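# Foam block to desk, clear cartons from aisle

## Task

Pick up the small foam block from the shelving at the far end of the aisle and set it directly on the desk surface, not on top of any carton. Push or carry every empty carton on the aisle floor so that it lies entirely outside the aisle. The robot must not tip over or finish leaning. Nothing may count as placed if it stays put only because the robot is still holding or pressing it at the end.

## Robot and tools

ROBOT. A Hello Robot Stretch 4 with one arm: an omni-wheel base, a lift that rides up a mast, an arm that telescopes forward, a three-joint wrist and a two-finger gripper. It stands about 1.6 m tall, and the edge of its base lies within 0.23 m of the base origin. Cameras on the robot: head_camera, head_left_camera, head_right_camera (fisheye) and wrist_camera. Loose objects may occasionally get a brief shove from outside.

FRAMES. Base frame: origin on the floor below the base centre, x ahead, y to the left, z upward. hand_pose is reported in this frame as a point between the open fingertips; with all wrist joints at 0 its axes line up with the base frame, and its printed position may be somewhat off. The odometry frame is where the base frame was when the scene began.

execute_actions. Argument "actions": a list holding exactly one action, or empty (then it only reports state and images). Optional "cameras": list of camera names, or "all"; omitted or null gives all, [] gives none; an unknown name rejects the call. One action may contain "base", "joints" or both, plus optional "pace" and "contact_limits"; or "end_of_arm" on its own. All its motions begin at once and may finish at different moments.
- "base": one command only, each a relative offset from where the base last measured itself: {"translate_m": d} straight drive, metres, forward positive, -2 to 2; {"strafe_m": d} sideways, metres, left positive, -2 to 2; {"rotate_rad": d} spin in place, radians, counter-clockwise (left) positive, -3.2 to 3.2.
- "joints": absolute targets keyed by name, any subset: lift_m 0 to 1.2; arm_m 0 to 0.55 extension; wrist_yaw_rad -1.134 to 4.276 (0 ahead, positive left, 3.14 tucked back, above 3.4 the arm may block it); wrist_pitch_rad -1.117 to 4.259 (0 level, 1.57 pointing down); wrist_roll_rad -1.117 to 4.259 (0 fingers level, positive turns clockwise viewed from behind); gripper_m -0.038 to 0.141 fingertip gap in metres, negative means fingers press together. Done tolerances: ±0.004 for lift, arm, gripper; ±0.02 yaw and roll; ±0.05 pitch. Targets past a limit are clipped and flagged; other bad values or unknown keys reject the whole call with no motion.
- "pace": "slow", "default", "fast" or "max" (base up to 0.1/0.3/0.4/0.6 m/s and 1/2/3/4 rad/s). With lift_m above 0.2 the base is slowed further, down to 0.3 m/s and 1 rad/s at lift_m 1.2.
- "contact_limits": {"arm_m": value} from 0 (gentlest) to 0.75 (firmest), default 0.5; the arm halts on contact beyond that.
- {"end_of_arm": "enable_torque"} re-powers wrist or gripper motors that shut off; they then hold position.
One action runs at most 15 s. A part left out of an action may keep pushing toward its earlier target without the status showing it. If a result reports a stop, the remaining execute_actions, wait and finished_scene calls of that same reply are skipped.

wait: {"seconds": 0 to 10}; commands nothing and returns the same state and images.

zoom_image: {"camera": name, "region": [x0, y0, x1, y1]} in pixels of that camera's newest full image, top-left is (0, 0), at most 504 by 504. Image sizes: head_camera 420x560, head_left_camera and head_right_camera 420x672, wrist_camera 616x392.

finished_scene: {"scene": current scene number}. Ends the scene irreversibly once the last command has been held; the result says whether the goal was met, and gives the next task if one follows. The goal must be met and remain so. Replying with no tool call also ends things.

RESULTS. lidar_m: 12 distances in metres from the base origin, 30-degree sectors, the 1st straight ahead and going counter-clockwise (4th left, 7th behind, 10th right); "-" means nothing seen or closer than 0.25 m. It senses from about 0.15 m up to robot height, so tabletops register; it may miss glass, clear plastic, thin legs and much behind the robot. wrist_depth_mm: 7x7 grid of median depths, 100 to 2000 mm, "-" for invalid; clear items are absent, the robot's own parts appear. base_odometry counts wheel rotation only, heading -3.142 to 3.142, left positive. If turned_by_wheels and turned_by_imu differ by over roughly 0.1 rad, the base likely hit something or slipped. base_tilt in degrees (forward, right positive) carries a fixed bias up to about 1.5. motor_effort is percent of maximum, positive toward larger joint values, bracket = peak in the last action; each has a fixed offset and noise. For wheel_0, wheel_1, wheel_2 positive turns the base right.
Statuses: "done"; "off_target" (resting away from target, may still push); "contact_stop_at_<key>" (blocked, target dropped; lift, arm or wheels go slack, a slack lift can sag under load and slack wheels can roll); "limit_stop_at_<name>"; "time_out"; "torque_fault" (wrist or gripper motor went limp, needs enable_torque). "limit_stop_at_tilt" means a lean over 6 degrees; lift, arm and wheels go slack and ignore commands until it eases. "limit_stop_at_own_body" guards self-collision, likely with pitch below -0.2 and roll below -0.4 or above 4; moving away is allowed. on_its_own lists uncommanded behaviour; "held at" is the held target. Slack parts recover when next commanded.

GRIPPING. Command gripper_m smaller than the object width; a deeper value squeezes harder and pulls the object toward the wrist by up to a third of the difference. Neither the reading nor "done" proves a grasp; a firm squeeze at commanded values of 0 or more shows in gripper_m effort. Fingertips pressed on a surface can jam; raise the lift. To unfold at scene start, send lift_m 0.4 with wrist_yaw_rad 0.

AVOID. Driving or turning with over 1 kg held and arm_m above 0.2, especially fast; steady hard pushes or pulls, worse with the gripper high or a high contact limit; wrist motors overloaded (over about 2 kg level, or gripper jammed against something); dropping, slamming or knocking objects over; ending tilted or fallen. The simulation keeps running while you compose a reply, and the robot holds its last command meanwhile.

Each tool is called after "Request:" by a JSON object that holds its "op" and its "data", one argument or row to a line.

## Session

Request:
{"op": "execute_actions", "data": {
  "actions": []
}}

Scene clock: 0.00 s.
base_odometry: x=+0.000 y=+0.000 heading=+0.000 (m, m, rad; odometry frame)
turned_by_wheels: +0.000 (rad since the last result)
turned_by_imu: +0.000 (rad since the last result)
base_tilt: forward=+0.0 right=+0.6 (deg)
lidar_m: 1.04 1.05 1.17 1.84 1.81 2.15 1.03 1.03 1.24 1.81 1.84 1.18
base_status: not commanded
joint_positions: lift_m=+0.274 arm_m=+0.002 wrist_yaw_rad=+3.237 wrist_pitch_rad=-0.004 wrist_roll_rad=-0.013 gripper_m=+0.057
joint_status: not commanded
motor_effort: lift_m=+21 arm_m=-1 wrist_yaw_rad=+0 wrist_pitch_rad=-8 wrist_roll_rad=+1 gripper_m=-4 wheel_0=+0 wheel_1=+0 wheel_2=+0 (%)
hand_pose: x=-0.1223 y=+0.0594 z=+0.4530 quat_wxyz=(-0.048, +0.002, -0.006, +0.999) (m; base frame)
wrist_depth_mm: - - 132 1921 - - - / - - 127 1983 - - - / - - 131 208 - - - / 143 137 136 - - - - / 191 1863 1921 - - - - / 193 1397 191 1537 191 1537 1661 / 193 917 1008 121 1078 1042 1118
pictures: head_camera, head_left_camera, head_right_camera, wrist_camera
Images, in order (width x height): head_camera 420x560, head_left_camera 420x672, head_right_camera 420x672, wrist_camera 616x392.

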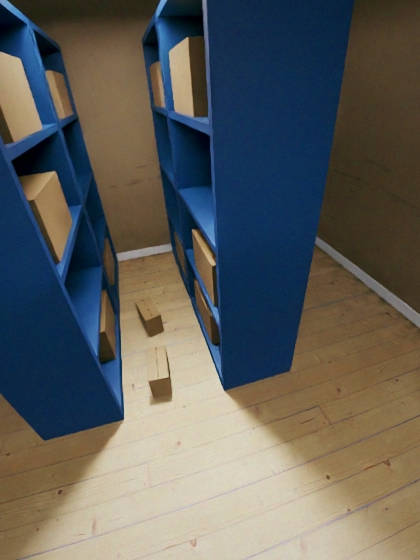

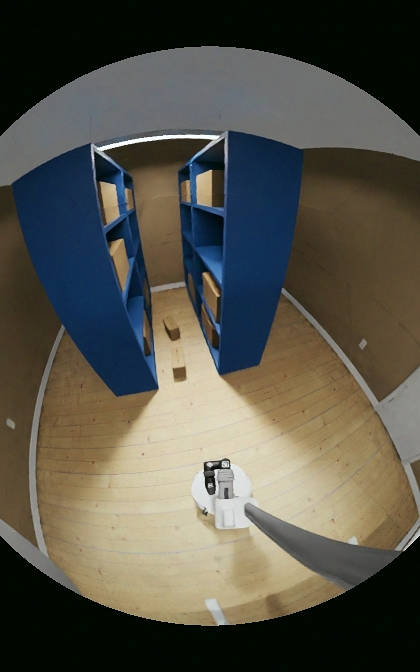

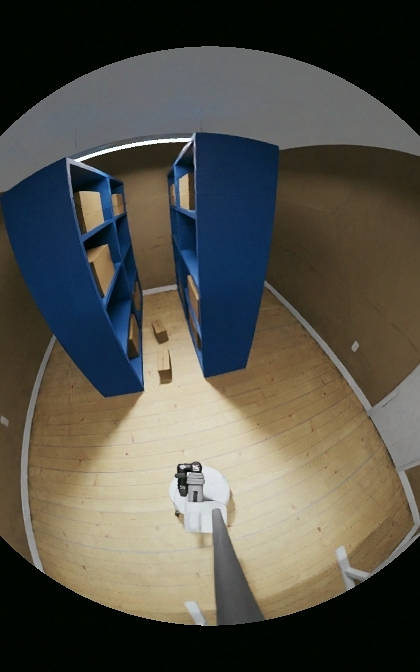

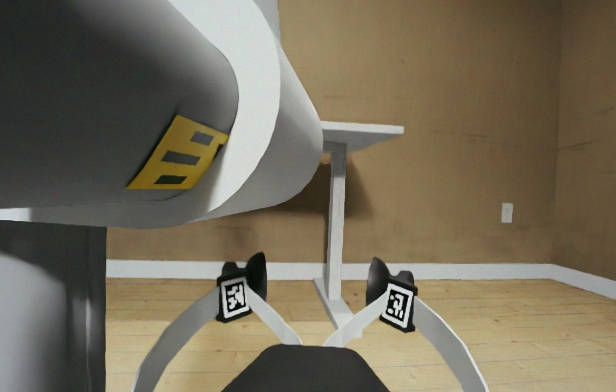

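Request:
{"op": "execute_actions", "data": {
  "actions": [
    {"base":{"rotate_rad":0.32},"joints":{"lift_m":0.4,"arm_m":0.3,"wrist_yaw_rad":1.75,"gripper_m":0.141},"pace":"fast"}
  ],
  "cameras": ["head_camera"]
}}

Request:
{"op": "execute_actions", "data": {
  "actions": [
    {"base":{"translate_m":0.41},"joints":{"lift_m":0.34,"arm_m":0.53,"wrist_pitch_rad":1.57,"wrist_roll_rad":1.75},"pace":"fast"}
  ],
  "cameras": ["head_camera","wrist_camera"]
}}

Scene clock: 2.43 s.
base_odometry: x=+0.000 y=+0.000 heading=+0.320 (m, m, rad; odometry frame)
turned_by_wheels: +0.320 (rad since the last result)
turned_by_imu: +0.318 (rad since the last result)
base_tilt: forward=+0.0 right=+0.8 (deg)
lidar_m: 1.01 1.04 1.92 1.80 1.95 1.08 1.03 1.13 1.91 1.82 1.93 1.05
base_status: done
joint_positions: lift_m=+0.400 arm_m=+0.299 wrist_yaw_rad=+1.750 wrist_pitch_rad=-0.004 wrist_roll_rad=-0.013 gripper_m=+0.141
joint_status: all done
motor_effort: lift_m=+25(26) arm_m=+5(3) wrist_yaw_rad=+1(7) wrist_pitch_rad=-8(8) wrist_roll_rad=+1(0) gripper_m=-2(1) wheel_0=+0(5) wheel_1=+0(8) wheel_2=+0(5) (%)
hand_pose: x=+0.5045 y=+0.2995 z=+0.5789 quat_wxyz=(+0.641, -0.003, -0.006, +0.767) (m; base frame)
wrist_depth_mm: - - 1921 1863 1708 1576 1576 / - - 1863 1808 1661 1618 1537 / - - 1921 1756 1708 1576 1537 / - - 1921 1808 1708 1618 1537 / - - 1921 1808 1708 1618 1537 / 1708 1499 1576 1808 1661 206 1499 / 1229 1229 1281 120 1308 1336 1366
pictures: head_camera
Images, in order (width x height): head_camera 420x560.

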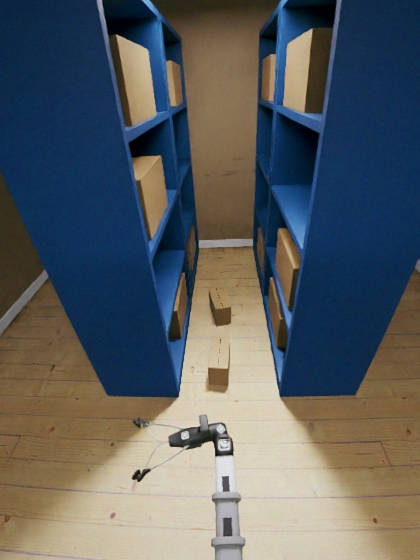

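Scene clock: 4.83 s.
base_odometry: x=+0.389 y=+0.129 heading=+0.320 (m, m, rad; odometry frame)
turned_by_wheels: +0.000 (rad since the last result)
turned_by_imu: -0.002 (rad since the last result)
base_tilt: forward=+0.1 right=+0.5 (deg)
lidar_m: 0.71 0.66 0.90 1.83 1.91 1.49 1.44 1.53 1.91 1.87 0.82 0.67
base_status: done
joint_positions: lift_m=+0.340 arm_m=+0.529 wrist_yaw_rad=+1.750 wrist_pitch_rad=+1.570 wrist_roll_rad=+1.749 gripper_m=+0.141
joint_status: all done
motor_effort: lift_m=+16(24) arm_m=+5(4) wrist_yaw_rad=+1(1) wrist_pitch_rad=+0(6) wrist_roll_rad=+1(7) gripper_m=-1(2) wheel_0=+0(6) wheel_1=+0(2) wheel_2=+1(12) (%)
hand_pose: x=+0.7859 y=+0.0158 z=+0.2301 quat_wxyz=(+0.707, +0.000, +0.707, +0.000) (m; base frame)
wrist_depth_mm: 375 445 449 442 442 439 436 / 379 449 449 270 268 439 433 / 382 452 452 271 268 442 436 / 382 459 455 272 270 445 436 / 384 449 455 272 272 445 445 / 389 424 276 274 273 208 442 / 362 462 462 120 449 449 449
pictures: head_camera, wrist_camera
Images, in order (width x height): head_camera 420x560, wrist_camera 616x392.

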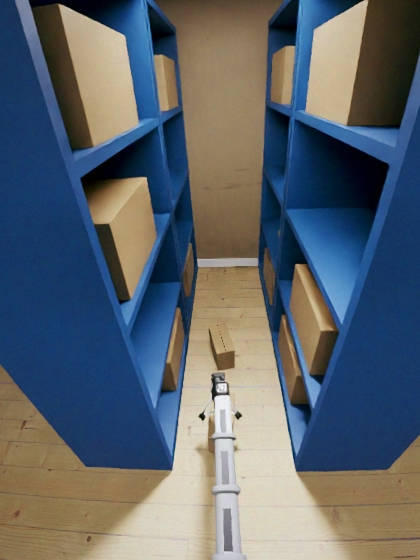

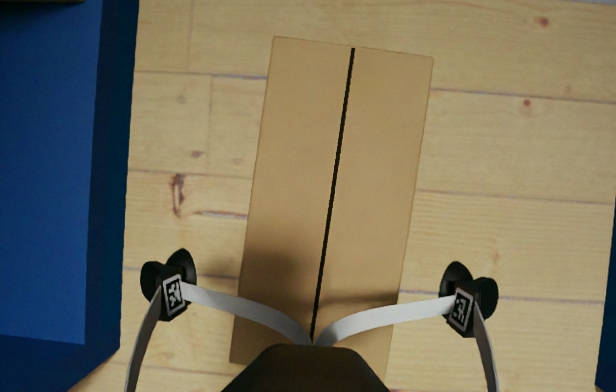

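Request:
{"op": "execute_actions", "data": {
  "actions": [
    {"joints":{"lift_m":0.25,"arm_m":0.55,"wrist_yaw_rad":1.68,"wrist_roll_rad":1.82}}
  ],
  "cameras": ["wrist_camera"]
}}

Request:
{"op": "execute_actions", "data": {
  "actions": [
    {"joints":{"gripper_m":0.055}}
  ],
  "cameras": []
}}

Request:
{"op": "execute_actions", "data": {
  "actions": [
    {"base":{"translate_m":-0.13},"joints":{"arm_m":0.24},"pace":"fast"}
  ],
  "cameras": ["wrist_camera"]
}}

Request:
{"op": "execute_actions", "data": {
  "actions": [
    {"base":{"rotate_rad":1.5}}
  ],
  "cameras": []
}}

Request:
{"op": "execute_actions", "data": {
  "actions": [
    {"joints":{"gripper_m":0.141}}
  ],
  "cameras": []
}}

Request:
{"op": "execute_actions", "data": {
  "actions": [
    {"joints":{"lift_m":0.33},"pace":"fast"}
  ],
  "cameras": []
}}

Request:
{"op": "execute_actions", "data": {
  "actions": [
    {"base":{"rotate_rad":-1.56},"pace":"fast"}
  ],
  "cameras": []
}}

Request:
{"op": "execute_actions", "data": {
  "actions": [
    {"base":{"translate_m":0.74},"joints":{"arm_m":0.52,"wrist_yaw_rad":2.4,"wrist_roll_rad":2.1},"pace":"fast"}
  ],
  "cameras": ["head_camera","wrist_camera","head_left_camera"]
}}

Scene clock: 7.00 s.
base_odometry: x=+0.389 y=+0.129 heading=+0.320 (m, m, rad; odometry frame)
turned_by_wheels: +0.000 (rad since the last result)
turned_by_imu: +0.000 (rad since the last result)
base_tilt: forward=+0.1 right=+0.7 (deg)
lidar_m: 1.01 0.66 0.90 1.82 1.93 1.49 1.44 1.53 1.90 1.86 0.81 0.68
base_status: not commanded
joint_positions: lift_m=+0.251 arm_m=+0.549 wrist_yaw_rad=+1.680 wrist_pitch_rad=+1.570 wrist_roll_rad=+1.819 gripper_m=+0.141
joint_status: all done
motor_effort: lift_m=+14(15) arm_m=+5(4) wrist_yaw_rad=+1(1) wrist_pitch_rad=-1(1) wrist_roll_rad=+1(1) gripper_m=-1(2) wheel_0=+0(1) wheel_1=+0(1) wheel_2=+1(1) (%)
hand_pose: x=+0.8068 y=+0.0098 z=+0.1403 quat_wxyz=(+0.705, +0.049, +0.705, -0.049) (m; base frame)
wrist_depth_mm: 351 364 362 182 181 351 349 / 347 364 183 182 180 353 351 / 345 366 184 183 181 355 353 / 340 368 185 183 182 357 353 / 336 368 186 184 183 357 355 / 329 370 188 185 183 208 355 / 324 375 187 118 185 364 359
pictures: wrist_camera
Images, in order (width x height): wrist_camera 616x392.

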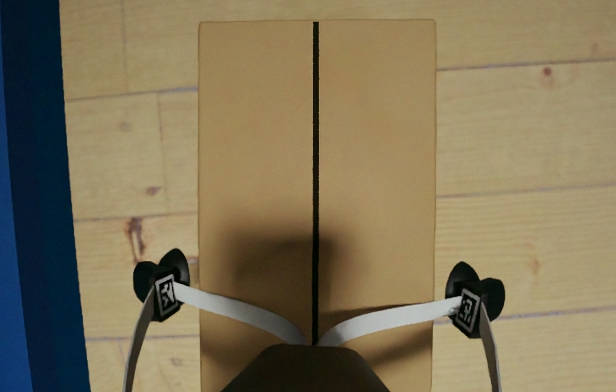

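Scene clock: 8.87 s.
base_odometry: x=+0.389 y=+0.129 heading=+0.320 (m, m, rad; odometry frame)
turned_by_wheels: +0.000 (rad since the last result)
turned_by_imu: +0.000 (rad since the last result)
base_tilt: forward=-0.1 right=+0.7 (deg)
lidar_m: 0.97 0.68 0.91 1.82 1.91 1.50 1.45 1.54 1.89 1.84 0.82 0.67
base_status: not commanded
joint_positions: lift_m=+0.250 arm_m=+0.549 wrist_yaw_rad=+1.680 wrist_pitch_rad=+1.570 wrist_roll_rad=+1.819 gripper_m=+0.056
joint_status: all done
motor_effort: lift_m=+16(16) arm_m=+5(5) wrist_yaw_rad=+0(2) wrist_pitch_rad=-1(1) wrist_roll_rad=+2(3) gripper_m=-23(25) wheel_0=+0(0) wheel_1=-1(0) wheel_2=+1(1) (%)
hand_pose: x=+0.8068 y=+0.0098 z=+0.1401 quat_wxyz=(+0.705, +0.049, +0.705, -0.049) (m; base frame)
wrist_depth_mm: 349 362 168 167 165 349 347 / 347 364 168 167 165 351 349 / 345 366 168 167 166 351 351 / 342 368 170 168 167 355 351 / 338 368 170 169 167 355 353 / 329 178 171 169 168 180 355 / 309 370 170 138 167 359 353
pictures: none
No camera images: the call's "cameras" was empty. Leave "cameras" out to get every camera's image.

Scene clock: 10.60 s.
base_odometry: x=+0.266 y=+0.088 heading=+0.320 (m, m, rad; odometry frame)
turned_by_wheels: +0.000 (rad since the last result)
turned_by_imu: +0.000 (rad since the last result)
base_tilt: forward=+0.0 right=+0.6 (deg)
lidar_m: 0.38 0.79 1.89 1.84 1.91 1.35 1.31 1.41 1.92 1.85 0.99 0.77
base_status: done
joint_positions: lift_m=+0.250 arm_m=+0.241 wrist_yaw_rad=+1.680 wrist_pitch_rad=+1.570 wrist_roll_rad=+1.819 gripper_m=+0.056
joint_status: all done
motor_effort: lift_m=+16(16) arm_m=-5(8) wrist_yaw_rad=-1(1) wrist_pitch_rad=-1(1) wrist_roll_rad=+1(1) gripper_m=-25(26) wheel_0=+1(7) wheel_1=+1(4) wheel_2=+0(11) (%)
hand_pose: x=+0.4987 y=+0.0098 z=+0.1401 quat_wxyz=(+0.705, +0.050, +0.705, -0.049) (m; base frame)
wrist_depth_mm: 366 362 168 167 165 351 349 / 366 366 168 167 165 353 349 / 370 364 169 167 166 353 353 / 370 366 169 168 167 357 353 / 373 370 170 168 167 357 353 / 375 178 171 169 168 181 359 / 375 373 171 138 167 359 359
pictures: wrist_camera
Images, in order (width x height): wrist_camera 616x392.

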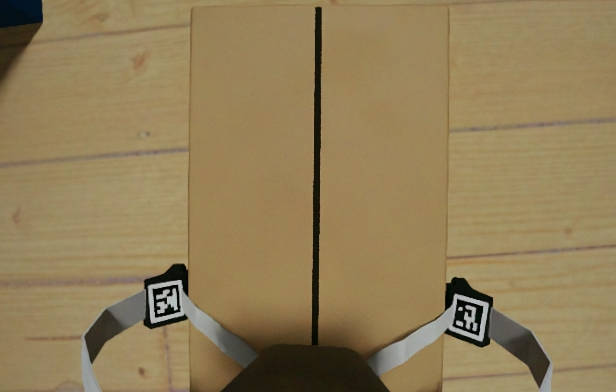

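Scene clock: 12.60 s.
base_odometry: x=+0.266 y=+0.088 heading=+1.820 (m, m, rad; odometry frame)
turned_by_wheels: +1.500 (rad since the last result)
turned_by_imu: +1.493 (rad since the last result)
base_tilt: forward=+0.1 right=+0.7 (deg)
lidar_m: 0.37 1.88 1.35 1.30 1.33 1.96 1.83 1.90 0.78 1.07 0.78 1.00
base_status: done
joint_positions: lift_m=+0.250 arm_m=+0.241 wrist_yaw_rad=+1.680 wrist_pitch_rad=+1.570 wrist_roll_rad=+1.819 gripper_m=+0.056
joint_status: not commanded
motor_effort: lift_m=+17(17) arm_m=-5(6) wrist_yaw_rad=+0(1) wrist_pitch_rad=-1(1) wrist_roll_rad=+1(1) gripper_m=-23(26) wheel_0=+1(6) wheel_1=+0(4) wheel_2=+2(7) (%)
hand_pose: x=+0.4987 y=+0.0098 z=+0.1400 quat_wxyz=(+0.705, +0.050, +0.705, -0.049) (m; base frame)
wrist_depth_mm: 366 362 168 166 165 351 349 / 368 364 168 167 166 351 349 / 370 364 168 167 166 353 353 / 370 366 169 167 167 355 353 / 373 370 170 168 166 355 353 / 377 178 170 168 168 180 355 / 375 373 171 138 167 359 359
pictures: none
No camera images: the call's "cameras" was empty. Leave "cameras" out to get every camera's image.

Scene clock: 14.47 s.
base_odometry: x=+0.266 y=+0.088 heading=+1.820 (m, m, rad; odometry frame)
turned_by_wheels: +0.000 (rad since the last result)
turned_by_imu: +0.000 (rad since the last result)
base_tilt: forward=+0.1 right=+0.7 (deg)
lidar_m: 0.37 1.88 1.36 1.29 1.40 1.94 1.86 1.95 0.78 1.09 0.77 1.00
base_status: not commanded
joint_positions: lift_m=+0.250 arm_m=+0.241 wrist_yaw_rad=+1.680 wrist_pitch_rad=+1.570 wrist_roll_rad=+1.819 gripper_m=+0.141
joint_status: all done
motor_effort: lift_m=+17(17) arm_m=-5(5) wrist_yaw_rad=-2(2) wrist_pitch_rad=-1(1) wrist_roll_rad=+2(1) gripper_m=+0(21) wheel_0=+1(1) wheel_1=+1(1) wheel_2=+2(2) (%)
hand_pose: x=+0.4987 y=+0.0098 z=+0.1400 quat_wxyz=(+0.705, +0.050, +0.705, -0.049) (m; base frame)
wrist_depth_mm: 368 364 359 182 180 355 349 / 368 366 184 182 181 353 349 / 368 366 185 183 182 357 353 / 373 368 186 185 182 357 353 / 375 368 186 184 183 357 359 / 377 370 187 185 183 208 357 / 377 373 188 118 185 362 362
pictures: none
No camera images: the call's "cameras" was empty. Leave "cameras" out to get every camera's image.

Scene clock: 15.57 s.
base_odometry: x=+0.266 y=+0.088 heading=+1.820 (m, m, rad; odometry frame)
turned_by_wheels: +0.000 (rad since the last result)
turned_by_imu: +0.000 (rad since the last result)
base_tilt: forward=+0.0 right=+0.7 (deg)
lidar_m: 0.39 1.88 1.39 1.31 1.38 1.97 1.85 1.87 0.78 1.06 0.76 1.00
base_status: not commanded
joint_positions: lift_m=+0.330 arm_m=+0.241 wrist_yaw_rad=+1.680 wrist_pitch_rad=+1.570 wrist_roll_rad=+1.819 gripper_m=+0.141
joint_status: all done
motor_effort: lift_m=+25(28) arm_m=-5(5) wrist_yaw_rad=+0(1) wrist_pitch_rad=-1(1) wrist_roll_rad=+1(1) gripper_m=-1(1) wheel_0=+1(1) wheel_1=+1(1) wheel_2=+1(2) (%)
hand_pose: x=+0.4987 y=+0.0098 z=+0.2194 quat_wxyz=(+0.705, +0.050, +0.705, -0.049) (m; base frame)
wrist_depth_mm: 445 442 439 436 433 427 424 / 449 442 442 260 430 433 430 / 449 445 442 260 259 433 433 / 455 445 442 260 260 433 430 / 452 455 445 263 262 433 433 / 455 452 265 264 263 208 433 / 455 455 445 121 439 439 436
pictures: none
No camera images: the call's "cameras" was empty. Leave "cameras" out to get every camera's image.

Scene clock: 17.30 s.
base_odometry: x=+0.266 y=+0.088 heading=+0.260 (m, m, rad; odometry frame)
turned_by_wheels: -1.560 (rad since the last result)
turned_by_imu: -1.554 (rad since the last result)
base_tilt: forward=-0.2 right=+0.7 (deg)
lidar_m: 1.17 0.77 1.03 0.36 1.89 1.38 1.30 1.38 1.94 1.83 1.95 0.80
base_status: done
joint_positions: lift_m=+0.330 arm_m=+0.241 wrist_yaw_rad=+1.680 wrist_pitch_rad=+1.570 wrist_roll_rad=+1.819 gripper_m=+0.141
joint_status: not commanded
motor_effort: lift_m=+25(24) arm_m=-5(5) wrist_yaw_rad=+2(2) wrist_pitch_rad=-1(3) wrist_roll_rad=+2(2) gripper_m=+1(1) wheel_0=+1(8) wheel_1=+1(4) wheel_2=-1(9) (%)
hand_pose: x=+0.4987 y=+0.0097 z=+0.2194 quat_wxyz=(+0.705, +0.050, +0.705, -0.049) (m; base frame)
wrist_depth_mm: 442 442 439 433 430 427 424 / 442 442 442 439 433 430 427 / 452 445 442 439 433 436 430 / 449 445 445 439 436 436 433 / 449 452 449 445 439 433 433 / 459 452 445 445 439 206 433 / 459 449 445 121 445 436 436
pictures: none
No camera images: the call's "cameras" was empty. Leave "cameras" out to get every camera's image.

Scene clock: 20.50 s.
base_odometry: x=+0.981 y=+0.279 heading=+0.260 (m, m, rad; odometry frame)
turned_by_wheels: +0.000 (rad since the last result)
turned_by_imu: -0.002 (rad since the last result)
base_tilt: forward=+0.0 right=+0.5 (deg)
lidar_m: 0.62 0.43 0.30 0.28 1.93 0.77 2.15 2.12 1.94 0.28 0.28 0.41
base_status: done
joint_positions: lift_m=+0.330 arm_m=+0.519 wrist_yaw_rad=+2.400 wrist_pitch_rad=+1.570 wrist_roll_rad=+2.100 gripper_m=+0.141
joint_status: all done
motor_effort: lift_m=+25(25) arm_m=+5(7) wrist_yaw_rad=-2(3) wrist_pitch_rad=-1(0) wrist_roll_rad=+1(5) gripper_m=-1(1) wheel_0=-2(8) wheel_1=-1(5) wheel_2=+1(12) (%)
hand_pose: x=+0.7489 y=+0.0646 z=+0.2194 quat_wxyz=(+0.699, -0.106, +0.699, +0.106) (m; base frame)
wrist_depth_mm: 343 399 439 436 430 430 421 / 330 421 436 436 430 430 427 / 351 445 263 260 433 427 430 / 373 445 263 263 436 433 433 / 377 449 265 263 439 436 430 / 397 449 265 263 263 207 433 / 427 452 267 121 442 439 436
pictures: head_camera, head_left_camera, wrist_camera
Images, in order (width x height): head_camera 420x560, head_left_camera 420x672, wrist_camera 616x392.

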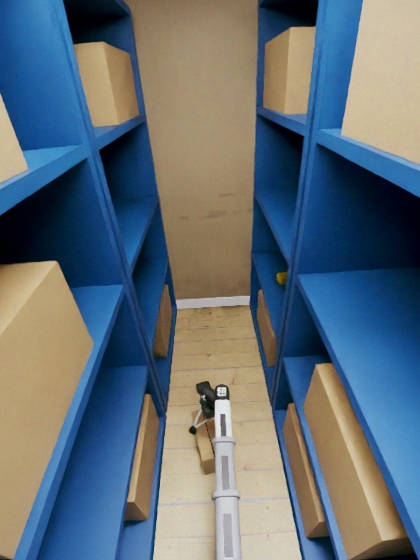

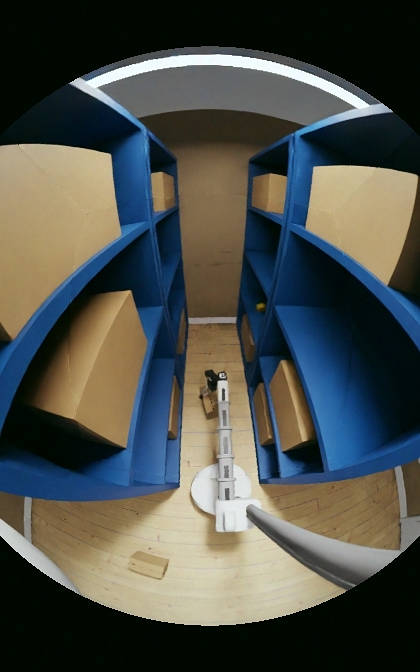

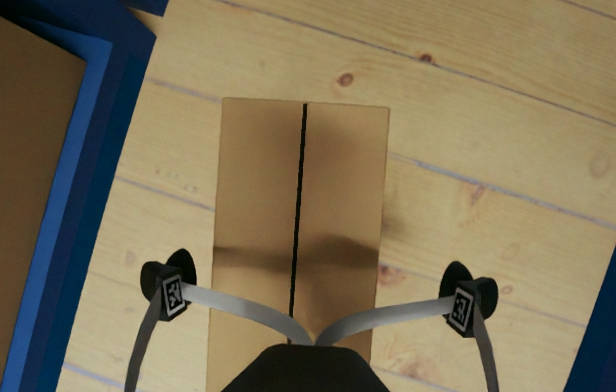

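Request:
{"op": "execute_actions", "data": {
  "actions": [
    {"base":{"rotate_rad":0.024},"joints":{"lift_m":0.25,"wrist_roll_rad":2.18}}
  ],
  "cameras": ["wrist_camera"]
}}

Request:
{"op": "execute_actions", "data": {
  "actions": [
    {"joints":{"gripper_m":0.055}}
  ],
  "cameras": []
}}

Request:
{"op": "execute_actions", "data": {
  "actions": [
    {"base":{"translate_m":-0.72},"joints":{"arm_m":0.27},"pace":"fast"}
  ],
  "cameras": []
}}

Request:
{"op": "execute_actions", "data": {
  "actions": [
    {"base":{"rotate_rad":-1.6}}
  ],
  "cameras": []
}}

Request:
{"op": "execute_actions", "data": {
  "actions": [
    {"joints":{"gripper_m":0.141}}
  ],
  "cameras": []
}}

Request:
{"op": "execute_actions", "data": {
  "actions": [
    {"joints":{"lift_m":0.33},"pace":"fast"}
  ],
  "cameras": []
}}

Request:
{"op": "execute_actions", "data": {
  "actions": [
    {"base":{"rotate_rad":1.6},"joints":{"lift_m":0.45,"arm_m":0.005,"wrist_yaw_rad":0,"wrist_roll_rad":0},"pace":"fast"}
  ],
  "cameras": ["head_camera"]
}}

Request:
{"op": "execute_actions", "data": {
  "actions": [
    {"base":{"translate_m":1.75},"joints":{"lift_m":0.64,"wrist_pitch_rad":0.35},"pace":"fast"}
  ]
}}

Scene clock: 22.37 s.
base_odometry: x=+0.981 y=+0.279 heading=+0.284 (m, m, rad; odometry frame)
turned_by_wheels: +0.024 (rad since the last result)
turned_by_imu: +0.024 (rad since the last result)
base_tilt: forward=+0.0 right=+0.8 (deg)
lidar_m: 0.59 0.38 0.29 0.27 1.94 0.78 2.13 2.17 1.93 0.27 0.25 0.40
base_status: done
joint_positions: lift_m=+0.251 arm_m=+0.519 wrist_yaw_rad=+2.400 wrist_pitch_rad=+1.570 wrist_roll_rad=+2.179 gripper_m=+0.141
joint_status: all done
motor_effort: lift_m=+14(26) arm_m=+5(5) wrist_yaw_rad=-1(1) wrist_pitch_rad=-1(0) wrist_roll_rad=+2(3) gripper_m=-1(3) wheel_0=+1(6) wheel_1=+1(5) wheel_2=+0(3) (%)
hand_pose: x=+0.7488 y=+0.0646 z=+0.1403 quat_wxyz=(+0.703, -0.078, +0.703, +0.078) (m; base frame)
wrist_depth_mm: 293 364 362 359 355 353 349 / 293 366 362 183 182 353 351 / 303 366 184 183 182 357 353 / 320 368 186 184 182 357 355 / 340 368 186 184 183 357 353 / 357 373 186 185 182 207 357 / 373 375 189 118 184 362 357
pictures: wrist_camera
Images, in order (width x height): wrist_camera 616x392.

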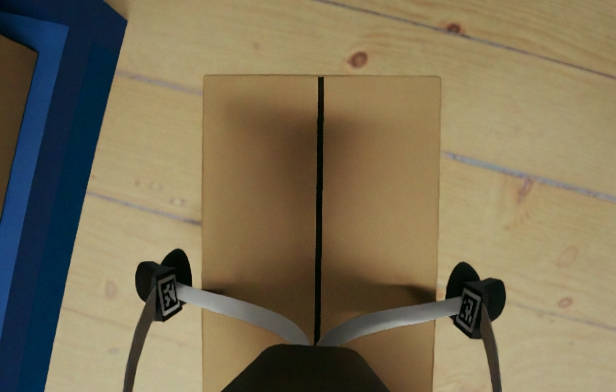

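Scene clock: 24.23 s.
base_odometry: x=+0.981 y=+0.279 heading=+0.284 (m, m, rad; odometry frame)
turned_by_wheels: +0.000 (rad since the last result)
turned_by_imu: +0.000 (rad since the last result)
base_tilt: forward=+0.0 right=+0.8 (deg)
lidar_m: 0.61 0.42 0.30 0.28 1.96 0.77 2.15 2.20 1.92 0.25 0.27 0.39
base_status: not commanded
joint_positions: lift_m=+0.250 arm_m=+0.519 wrist_yaw_rad=+2.400 wrist_pitch_rad=+1.570 wrist_roll_rad=+2.179 gripper_m=+0.056
joint_status: all done
motor_effort: lift_m=+16(16) arm_m=+5(5) wrist_yaw_rad=+0(1) wrist_pitch_rad=-2(3) wrist_roll_rad=+2(3) gripper_m=-24(25) wheel_0=+1(1) wheel_1=+1(1) wheel_2=+0(0) (%)
hand_pose: x=+0.7489 y=+0.0646 z=+0.1401 quat_wxyz=(+0.703, -0.078, +0.703, +0.078) (m; base frame)
wrist_depth_mm: 291 359 362 357 355 351 347 / 291 364 167 167 165 353 349 / 303 366 168 167 166 351 353 / 322 366 169 167 166 353 351 / 338 366 170 168 167 357 353 / 357 180 170 169 168 180 355 / 375 373 172 138 168 359 355
pictures: none
No camera images: the call's "cameras" was empty. Leave "cameras" out to get every camera's image.

Scene clock: 27.40 s.
base_odometry: x=+0.290 y=+0.077 heading=+0.284 (m, m, rad; odometry frame)
turned_by_wheels: +0.000 (rad since the last result)
turned_by_imu: +0.000 (rad since the last result)
base_tilt: forward=+0.0 right=+0.8 (deg)
lidar_m: 0.36 0.76 1.02 0.35 1.90 1.36 1.32 1.42 1.89 1.83 1.02 0.75
base_status: done
joint_positions: lift_m=+0.250 arm_m=+0.271 wrist_yaw_rad=+2.400 wrist_pitch_rad=+1.570 wrist_roll_rad=+2.180 gripper_m=+0.056
joint_status: all done
motor_effort: lift_m=+17(17) arm_m=-5(9) wrist_yaw_rad=-1(0) wrist_pitch_rad=-1(3) wrist_roll_rad=+3(1) gripper_m=-24(25) wheel_0=+0(6) wheel_1=-1(10) wheel_2=+0(13) (%)
hand_pose: x=+0.5007 y=+0.0647 z=+0.1400 quat_wxyz=(+0.703, -0.078, +0.703, +0.078) (m; base frame)
wrist_depth_mm: 366 364 359 357 355 353 349 / 370 366 168 167 165 353 349 / 368 364 168 167 165 355 351 / 370 368 169 167 166 355 355 / 373 370 170 168 166 359 355 / 375 180 170 170 167 181 357 / 375 370 172 138 168 359 357
pictures: none
No camera images: the call's "cameras" was empty. Leave "cameras" out to get every camera's image.

Scene clock: 29.47 s.
base_odometry: x=+0.290 y=+0.077 heading=-1.316 (m, m, rad; odometry frame)
turned_by_wheels: -1.600 (rad since the last result)
turned_by_imu: -1.593 (rad since the last result)
base_tilt: forward=+0.0 right=+0.7 (deg)
lidar_m: 0.35 1.04 0.77 1.07 0.77 1.00 0.40 1.92 1.38 1.34 1.41 1.92
base_status: done
joint_positions: lift_m=+0.250 arm_m=+0.271 wrist_yaw_rad=+2.400 wrist_pitch_rad=+1.570 wrist_roll_rad=+2.180 gripper_m=+0.056
joint_status: not commanded
motor_effort: lift_m=+18(18) arm_m=-5(5) wrist_yaw_rad=+1(2) wrist_pitch_rad=-2(4) wrist_roll_rad=+0(3) gripper_m=-25(26) wheel_0=+0(7) wheel_1=+0(8) wheel_2=-1(6) (%)
hand_pose: x=+0.5008 y=+0.0646 z=+0.1399 quat_wxyz=(+0.703, -0.078, +0.703, +0.078) (m; base frame)
wrist_depth_mm: 366 364 359 357 355 351 349 / 368 364 167 167 165 351 353 / 368 368 168 167 165 353 353 / 370 368 169 167 166 355 351 / 375 370 170 168 167 357 353 / 375 180 170 169 167 181 355 / 375 373 171 138 167 359 357
pictures: none
No camera images: the call's "cameras" was empty. Leave "cameras" out to get every camera's image.

Scene clock: 31.33 s.
base_odometry: x=+0.290 y=+0.077 heading=-1.316 (m, m, rad; odometry frame)
turned_by_wheels: +0.000 (rad since the last result)
turned_by_imu: +0.000 (rad since the last result)
base_tilt: forward=+0.1 right=+0.7 (deg)
lidar_m: 0.35 1.00 0.74 1.05 0.76 1.00 0.38 1.91 1.37 1.33 1.37 1.89
base_status: not commanded
joint_positions: lift_m=+0.250 arm_m=+0.271 wrist_yaw_rad=+2.400 wrist_pitch_rad=+1.570 wrist_roll_rad=+2.180 gripper_m=+0.141
joint_status: all done
motor_effort: lift_m=+18(18) arm_m=-5(5) wrist_yaw_rad=-1(1) wrist_pitch_rad=-1(1) wrist_roll_rad=+2(1) gripper_m=-2(25) wheel_0=+0(0) wheel_1=+0(0) wheel_2=-1(1) (%)
hand_pose: x=+0.5007 y=+0.0646 z=+0.1399 quat_wxyz=(+0.703, -0.078, +0.703, +0.078) (m; base frame)
wrist_depth_mm: 368 366 362 357 355 353 351 / 368 368 362 183 182 353 351 / 373 370 185 183 182 357 351 / 370 366 185 183 182 357 355 / 377 370 187 185 183 359 353 / 377 373 187 185 183 208 357 / 377 375 188 118 185 362 357
pictures: none
No camera images: the call's "cameras" was empty. Leave "cameras" out to get every camera's image.

Scene clock: 32.43 s.
base_odometry: x=+0.290 y=+0.077 heading=-1.316 (m, m, rad; odometry frame)
turned_by_wheels: +0.000 (rad since the last result)
turned_by_imu: +0.000 (rad since the last result)
base_tilt: forward=+0.0 right=+0.7 (deg)
lidar_m: 0.32 1.08 0.76 1.06 0.75 1.01 0.38 1.92 1.41 1.32 1.39 1.91
base_status: not commanded
joint_positions: lift_m=+0.330 arm_m=+0.271 wrist_yaw_rad=+2.400 wrist_pitch_rad=+1.570 wrist_roll_rad=+2.180 gripper_m=+0.141
joint_status: all done
motor_effort: lift_m=+25(28) arm_m=-5(5) wrist_yaw_rad=-1(0) wrist_pitch_rad=-1(2) wrist_roll_rad=-1(1) gripper_m=-1(2) wheel_0=+0(0) wheel_1=+0(0) wheel_2=-1(1) (%)
hand_pose: x=+0.5007 y=+0.0646 z=+0.2194 quat_wxyz=(+0.703, -0.078, +0.703, +0.078) (m; base frame)
wrist_depth_mm: 445 439 439 436 430 430 424 / 449 442 439 439 433 430 427 / 455 445 445 262 258 430 427 / 452 445 445 262 262 436 430 / 452 452 445 264 263 436 433 / 452 452 266 263 263 208 433 / 459 455 452 121 442 436 439
pictures: none
No camera images: the call's "cameras" was empty. Leave "cameras" out to get every camera's image.

Scene clock: 34.37 s.
base_odometry: x=+0.290 y=+0.077 heading=+0.284 (m, m, rad; odometry frame)
turned_by_wheels: +1.600 (rad since the last result)
turned_by_imu: +1.593 (rad since the last result)
base_tilt: forward=+0.1 right=+0.7 (deg)
lidar_m: 1.14 0.76 0.99 0.36 1.92 1.36 1.31 1.42 1.91 0.34 0.98 0.77
base_status: done
joint_positions: lift_m=+0.450 arm_m=+0.006 wrist_yaw_rad=+0.000 wrist_pitch_rad=+1.570 wrist_roll_rad=+0.001 gripper_m=+0.141
joint_status: all done
motor_effort: lift_m=+24(25) arm_m=-5(4) wrist_yaw_rad=-1(11) wrist_pitch_rad=-1(0) wrist_roll_rad=-3(7) gripper_m=-1(0) wheel_0=-1(7) wheel_1=+0(7) wheel_2=+1(8) (%)
hand_pose: x=+0.1770 y=-0.0874 z=+0.3394 quat_wxyz=(+0.707, +0.000, +0.707, +0.000) (m; base frame)
wrist_depth_mm: 564 559 554 549 549 539 535 / 569 564 559 554 549 544 539 / 574 564 564 559 549 544 544 / 585 574 559 559 559 549 549 / 574 368 355 351 559 549 549 / 591 362 355 351 351 206 452 / 366 357 357 121 357 554 418
pictures: head_camera
Images, in order (width x height): head_camera 420x560.

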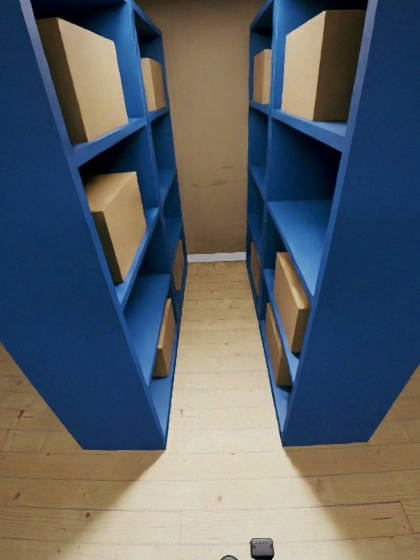

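Scene clock: 40.10 s.
base_odometry: x=+1.969 y=+0.568 heading=+0.284 (m, m, rad; odometry frame)
turned_by_wheels: +0.000 (rad since the last result)
turned_by_imu: -0.005 (rad since the last result)
base_tilt: forward=-0.1 right=+0.7 (deg)
lidar_m: 0.79 0.42 0.26 0.26 0.30 0.41 1.67 0.40 0.30 0.26 0.27 0.43
base_status: done
joint_positions: lift_m=+0.640 arm_m=+0.006 wrist_yaw_rad=+0.000 wrist_pitch_rad=+0.352 wrist_roll_rad=+0.001 gripper_m=+0.141
joint_status: all done
motor_effort: lift_m=+25(29) arm_m=-5(5) wrist_yaw_rad=+1(1) wrist_pitch_rad=-8(12) wrist_roll_rad=-1(3) gripper_m=+0(0) wheel_0=-1(6) wheel_1=-1(7) wheel_2=+0(9) (%)
hand_pose: x=+0.4476 y=-0.0874 z=+0.7183 quat_wxyz=(+0.985, +0.000, +0.175, +0.000) (m; base frame)
wrist_depth_mm: 517 544 539 530 530 492 473 / 539 574 569 564 554 508 496 / 564 609 603 591 591 535 525 / 603 647 647 634 621 564 559 / 591 668 676 676 668 591 580 / 668 676 715 715 699 206 477 / 627 759 778 121 750 559 404
pictures: head_camera, head_left_camera, head_right_camera, wrist_camera
Images, in order (width x height): head_camera 420x560, head_left_camera 420x672, head_right_camera 420x672, wrist_camera 616x392.

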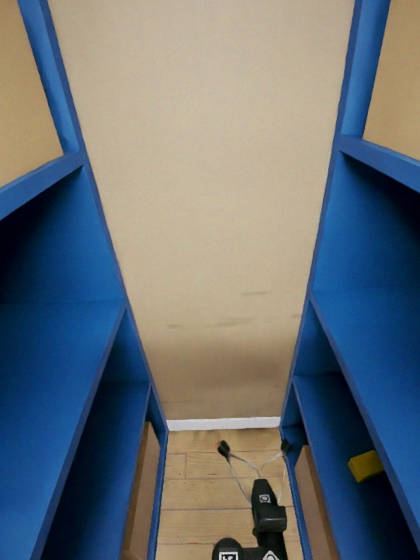

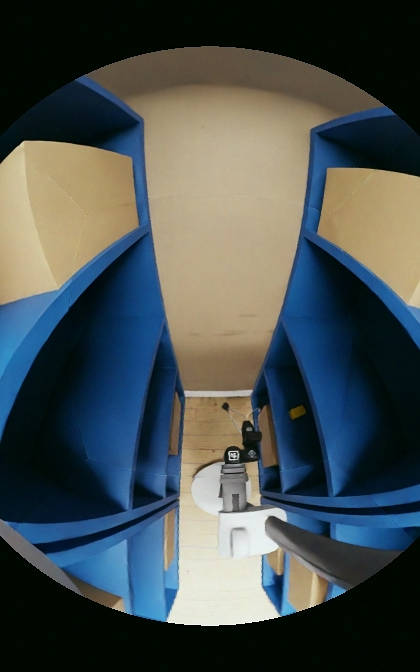

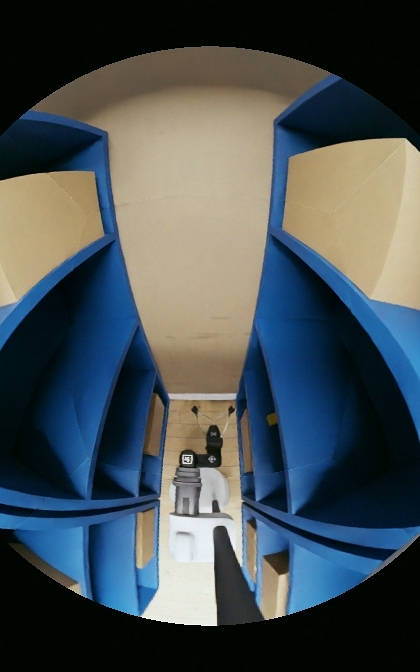

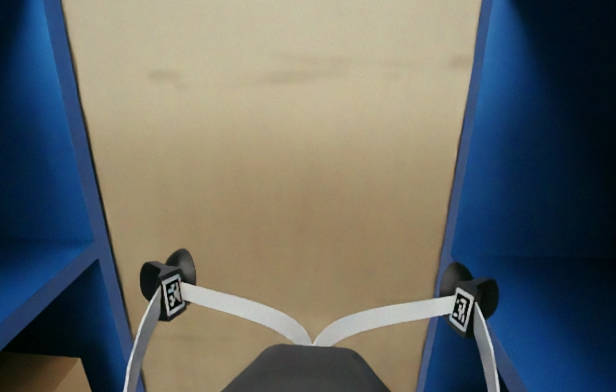

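Request:
{"op": "execute_actions", "data": {
  "actions": [
    {"base":{"rotate_rad":-0.395},"joints":{"lift_m":0.55,"arm_m":0.27,"wrist_yaw_rad":-0.755},"pace":"fast"}
  ],
  "cameras": ["head_camera","wrist_camera"]
}}

Scene clock: 41.93 s.
base_odometry: x=+1.970 y=+0.568 heading=-0.111 (m, m, rad; odometry frame)
turned_by_wheels: -0.395 (rad since the last result)
turned_by_imu: -0.394 (rad since the last result)
base_tilt: forward=+0.0 right=+0.7 (deg)
lidar_m: 0.47 0.79 0.38 0.27 0.27 0.30 0.50 0.80 0.39 0.28 0.26 0.29
base_status: done
joint_positions: lift_m=+0.550 arm_m=+0.269 wrist_yaw_rad=-0.755 wrist_pitch_rad=+0.352 wrist_roll_rad=+0.000 gripper_m=+0.141
joint_status: all done
motor_effort: lift_m=+16(23) arm_m=+5(5) wrist_yaw_rad=-1(5) wrist_pitch_rad=-8(8) wrist_roll_rad=-1(2) gripper_m=-2(0) wheel_0=+0(7) wheel_1=+0(4) wheel_2=+0(6) (%)
hand_pose: x=+0.5773 y=-0.2492 z=+0.6291 quat_wxyz=(+0.915, +0.065, +0.163, -0.363) (m; base frame)
wrist_depth_mm: 377 466 544 488 439 397 370 / 389 484 569 512 462 413 384 / 399 492 597 544 484 436 402 / 413 512 585 554 512 459 418 / 399 427 433 436 436 439 421 / 332 314 314 276 317 206 343 / 279 277 279 121 281 282 286
pictures: head_camera, wrist_camera
Images, in order (width x height): head_camera 420x560, wrist_camera 616x392.

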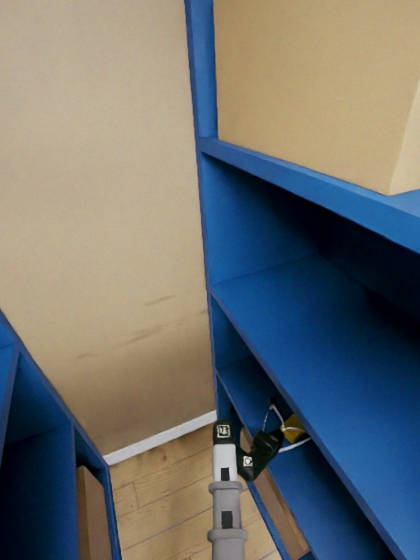

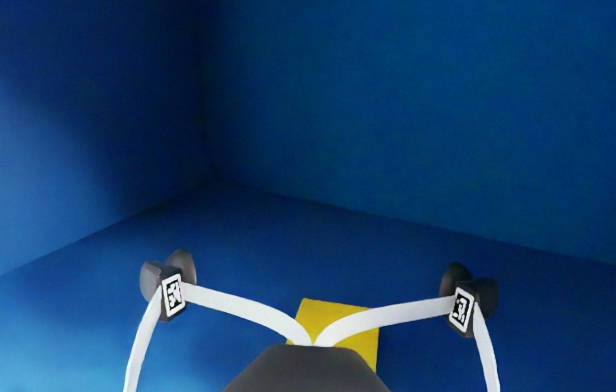

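Request:
{"op": "execute_actions", "data": {
  "actions": [
    {"joints":{"lift_m":0.484,"arm_m":0.26}}
  ],
  "cameras": ["wrist_camera"]
}}

Request:
{"op": "execute_actions", "data": {
  "actions": [
    {"joints":{"gripper_m":0}}
  ],
  "cameras": ["wrist_camera"]
}}

Request:
{"op": "execute_actions", "data": {
  "actions": [
    {"base":{"rotate_rad":0.398},"joints":{"lift_m":0.54,"arm_m":0.1,"wrist_yaw_rad":0}}
  ],
  "cameras": ["wrist_camera"]
}}

Scene clock: 43.53 s.
base_odometry: x=+1.970 y=+0.568 heading=-0.111 (m, m, rad; odometry frame)
turned_by_wheels: +0.000 (rad since the last result)
turned_by_imu: +0.000 (rad since the last result)
base_tilt: forward=+0.1 right=+0.8 (deg)
lidar_m: 0.47 0.80 0.35 0.27 0.26 0.32 0.49 0.80 0.37 0.26 0.26 0.28
base_status: not commanded
joint_positions: lift_m=+0.484 arm_m=+0.261 wrist_yaw_rad=-0.755 wrist_pitch_rad=+0.352 wrist_roll_rad=+0.000 gripper_m=+0.141
joint_status: all done
motor_effort: lift_m=+16(17) arm_m=-6(6) wrist_yaw_rad=+0(1) wrist_pitch_rad=-8(7) wrist_roll_rad=-3(2) gripper_m=-1(1) wheel_0=+1(0) wheel_1=+0(0) wheel_2=+1(1) (%)
hand_pose: x=+0.5692 y=-0.2492 z=+0.5631 quat_wxyz=(+0.915, +0.065, +0.163, -0.363) (m; base frame)
wrist_depth_mm: 384 477 544 488 442 402 375 / 397 488 580 517 459 418 387 / 407 504 585 544 484 439 399 / 392 418 421 424 427 433 407 / 300 304 307 224 294 309 312 / 237 222 222 184 225 206 244 / 198 196 199 120 200 200 203
pictures: wrist_camera
Images, in order (width x height): wrist_camera 616x392.

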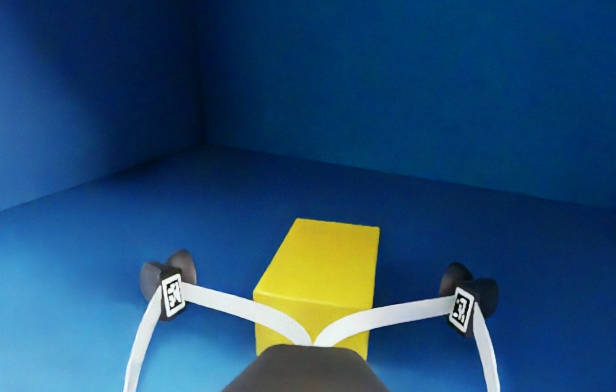

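Scene clock: 45.90 s.
base_odometry: x=+1.970 y=+0.568 heading=-0.111 (m, m, rad; odometry frame)
turned_by_wheels: +0.000 (rad since the last result)
turned_by_imu: -0.001 (rad since the last result)
base_tilt: forward=+0.1 right=+0.6 (deg)
lidar_m: 0.47 0.77 0.37 0.28 0.28 0.30 0.50 0.80 0.37 0.29 0.26 0.31
base_status: not commanded
joint_positions: lift_m=+0.484 arm_m=+0.261 wrist_yaw_rad=-0.755 wrist_pitch_rad=+0.352 wrist_roll_rad=+0.000 gripper_m=+0.001
joint_status: all done
motor_effort: lift_m=+16(16) arm_m=-6(6) wrist_yaw_rad=-1(0) wrist_pitch_rad=-8(8) wrist_roll_rad=-1(2) gripper_m=-22(27) wheel_0=+0(1) wheel_1=+0(0) wheel_2=+0(0) (%)
hand_pose: x=+0.5692 y=-0.2492 z=+0.5631 quat_wxyz=(+0.915, +0.065, +0.163, -0.363) (m; base frame)
wrist_depth_mm: 387 473 549 488 439 402 373 / 397 484 574 512 462 418 387 / 402 504 591 539 484 439 402 / 392 418 418 424 427 430 404 / 300 303 307 211 309 312 312 / 237 237 177 167 180 243 244 / 197 193 197 136 200 192 203
pictures: wrist_camera
Images, in order (width x height): wrist_camera 616x392.

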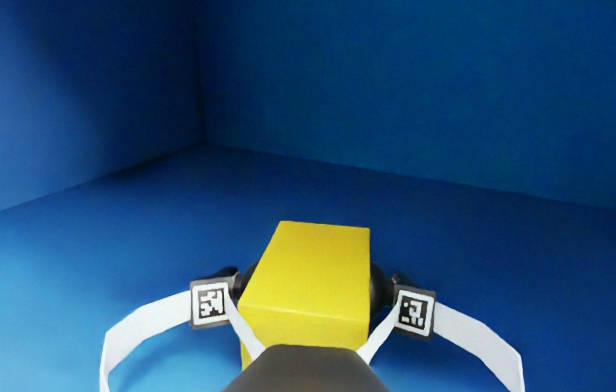

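Scene clock: 47.43 s.
base_odometry: x=+1.970 y=+0.568 heading=+0.287 (m, m, rad; odometry frame)
turned_by_wheels: +0.398 (rad since the last result)
turned_by_imu: +0.396 (rad since the last result)
base_tilt: forward=-0.1 right=+0.7 (deg)
lidar_m: 0.81 0.41 0.29 0.28 0.29 0.44 1.67 0.41 0.29 0.27 0.28 0.40
base_status: done
joint_positions: lift_m=+0.540 arm_m=+0.101 wrist_yaw_rad=+0.000 wrist_pitch_rad=+0.353 wrist_roll_rad=+0.000 gripper_m=+0.001
joint_status: all done
motor_effort: lift_m=+25(26) arm_m=-5(5) wrist_yaw_rad=+0(7) wrist_pitch_rad=-9(9) wrist_roll_rad=-3(1) gripper_m=-25(24) wheel_0=+0(6) wheel_1=+0(4) wheel_2=+0(6) (%)
hand_pose: x=+0.5426 y=-0.0874 z=+0.6182 quat_wxyz=(+0.984, +0.000, +0.175, +0.000) (m; base frame)
wrist_depth_mm: 459 455 452 445 439 433 389 / 484 484 477 473 466 455 407 / 508 512 504 500 492 477 430 / 517 539 539 530 521 488 459 / 539 580 569 211 549 500 415 / 574 615 178 167 180 517 340 / 615 654 668 136 640 559 559
pictures: wrist_camera
Images, in order (width x height): wrist_camera 616x392.

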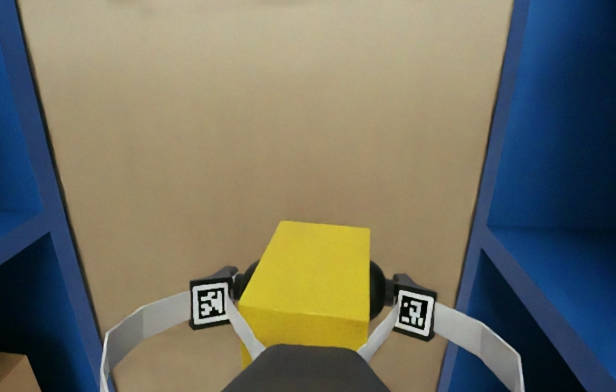

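Request:
{"op": "execute_actions", "data": {
  "actions": [
    {"base":{"translate_m":-2},"joints":{"lift_m":0.78},"pace":"max"}
  ],
  "cameras": []
}}

Request:
{"op": "execute_actions", "data": {
  "actions": [
    {"base":{"rotate_rad":3.1},"joints":{"arm_m":0.35}}
  ],
  "cameras": []
}}

Request:
{"op": "execute_actions", "data": {
  "actions": [
    {"base":{"translate_m":0.27},"joints":{"arm_m":0.54},"pace":"fast"}
  ],
  "cameras": ["head_left_camera","wrist_camera"]
}}

Scene clock: 53.30 s.
base_odometry: x=+0.051 y=+0.002 heading=+0.287 (m, m, rad; odometry frame)
turned_by_wheels: +0.000 (rad since the last result)
turned_by_imu: +0.002 (rad since the last result)
base_tilt: forward=+0.0 right=+0.7 (deg)
lidar_m: 1.14 1.00 0.43 1.82 1.93 1.14 1.09 1.16 1.89 1.83 0.39 0.96
base_status: done
joint_positions: lift_m=+0.780 arm_m=+0.101 wrist_yaw_rad=+0.000 wrist_pitch_rad=+0.353 wrist_roll_rad=+0.000 gripper_m=+0.001
joint_status: all done
motor_effort: lift_m=+24(26) arm_m=-5(6) wrist_yaw_rad=+2(1) wrist_pitch_rad=-8(10) wrist_roll_rad=-2(1) gripper_m=-24(24) wheel_0=+1(7) wheel_1=+1(0) wheel_2=+1(12) (%)
hand_pose: x=+0.5426 y=-0.0874 z=+0.8583 quat_wxyz=(+0.985, +0.000, +0.175, +0.000) (m; base frame)
wrist_depth_mm: 585 778 1397 - 1308 549 539 / 615 1430 1464 - 1397 580 574 / 654 1499 1537 - 1182 615 609 / 691 1025 1537 - 1138 647 647 / 750 778 1336 211 878 691 683 / 788 788 178 167 181 732 732 / 866 854 1138 136 820 778 778
pictures: none
No camera images: the call's "cameras" was empty. Leave "cameras" out to get every camera's image.

Scene clock: 56.13 s.
base_odometry: x=+0.051 y=+0.002 heading=-2.896 (m, m, rad; odometry frame)
turned_by_wheels: +3.100 (rad since the last result)
turned_by_imu: +3.085 (rad since the last result)
base_tilt: forward=+0.0 right=+0.8 (deg)
lidar_m: 1.07 1.13 1.92 1.81 0.42 1.02 0.98 1.00 0.45 0.68 1.90 1.13
base_status: done
joint_positions: lift_m=+0.780 arm_m=+0.349 wrist_yaw_rad=+0.000 wrist_pitch_rad=+0.352 wrist_roll_rad=+0.000 gripper_m=+0.001
joint_status: all done
motor_effort: lift_m=+24(24) arm_m=+4(4) wrist_yaw_rad=-2(2) wrist_pitch_rad=-9(9) wrist_roll_rad=-1(1) gripper_m=-23(25) wheel_0=-1(8) wheel_1=-1(9) wheel_2=+0(7) (%)
hand_pose: x=+0.7910 y=-0.0874 z=+0.8583 quat_wxyz=(+0.985, +0.000, +0.175, +0.000) (m; base frame)
wrist_depth_mm: 1205 1205 1205 1182 1205 1182 1182 / 1255 1255 1281 1281 1255 1229 1255 / 1060 1078 1118 1098 1118 1336 1336 / 683 691 691 707 707 699 1397 / 1537 1499 580 212 580 1576 1499 / 1397 1430 177 167 180 1499 1430 / 1205 1138 1182 136 1138 1182 1205
pictures: none
No camera images: the call's "cameras" was empty. Leave "cameras" out to get every camera's image.

Scene clock: 58.23 s.
base_odometry: x=-0.211 y=-0.064 heading=-2.896 (m, m, rad; odometry frame)
turned_by_wheels: +0.000 (rad since the last result)
turned_by_imu: -0.001 (rad since the last result)
base_tilt: forward=-0.1 right=+0.6 (deg)
lidar_m: 0.80 0.83 1.19 1.82 0.80 0.61 1.24 0.59 0.63 1.82 1.89 0.86
base_status: done
joint_positions: lift_m=+0.780 arm_m=+0.539 wrist_yaw_rad=+0.000 wrist_pitch_rad=+0.353 wrist_roll_rad=+0.000 gripper_m=+0.001
joint_status: all done
motor_effort: lift_m=+24(24) arm_m=+5(10) wrist_yaw_rad=-2(0) wrist_pitch_rad=-9(9) wrist_roll_rad=-1(1) gripper_m=-24(24) wheel_0=+0(6) wheel_1=+0(6) wheel_2=+1(11) (%)
hand_pose: x=+0.9808 y=-0.0874 z=+0.8583 quat_wxyz=(+0.985, +0.000, +0.175, +0.000) (m; base frame)
wrist_depth_mm: 788 788 798 788 788 788 788 / 842 842 842 842 831 831 831 / 891 891 891 878 878 866 891 / 691 691 691 699 707 723 946 / 500 504 508 211 512 517 521 / 394 397 177 167 180 404 402 / 329 322 330 136 334 320 336
pictures: head_left_camera, wrist_camera
Images, in order (width x height): head_left_camera 420x672, wrist_camera 616x392.

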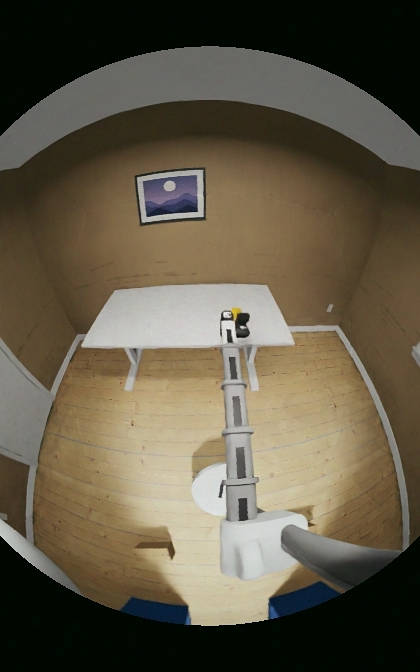

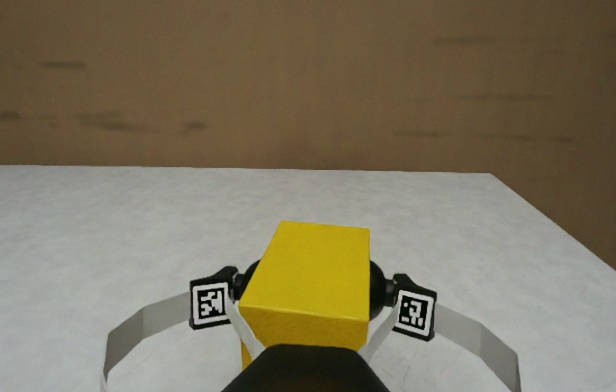

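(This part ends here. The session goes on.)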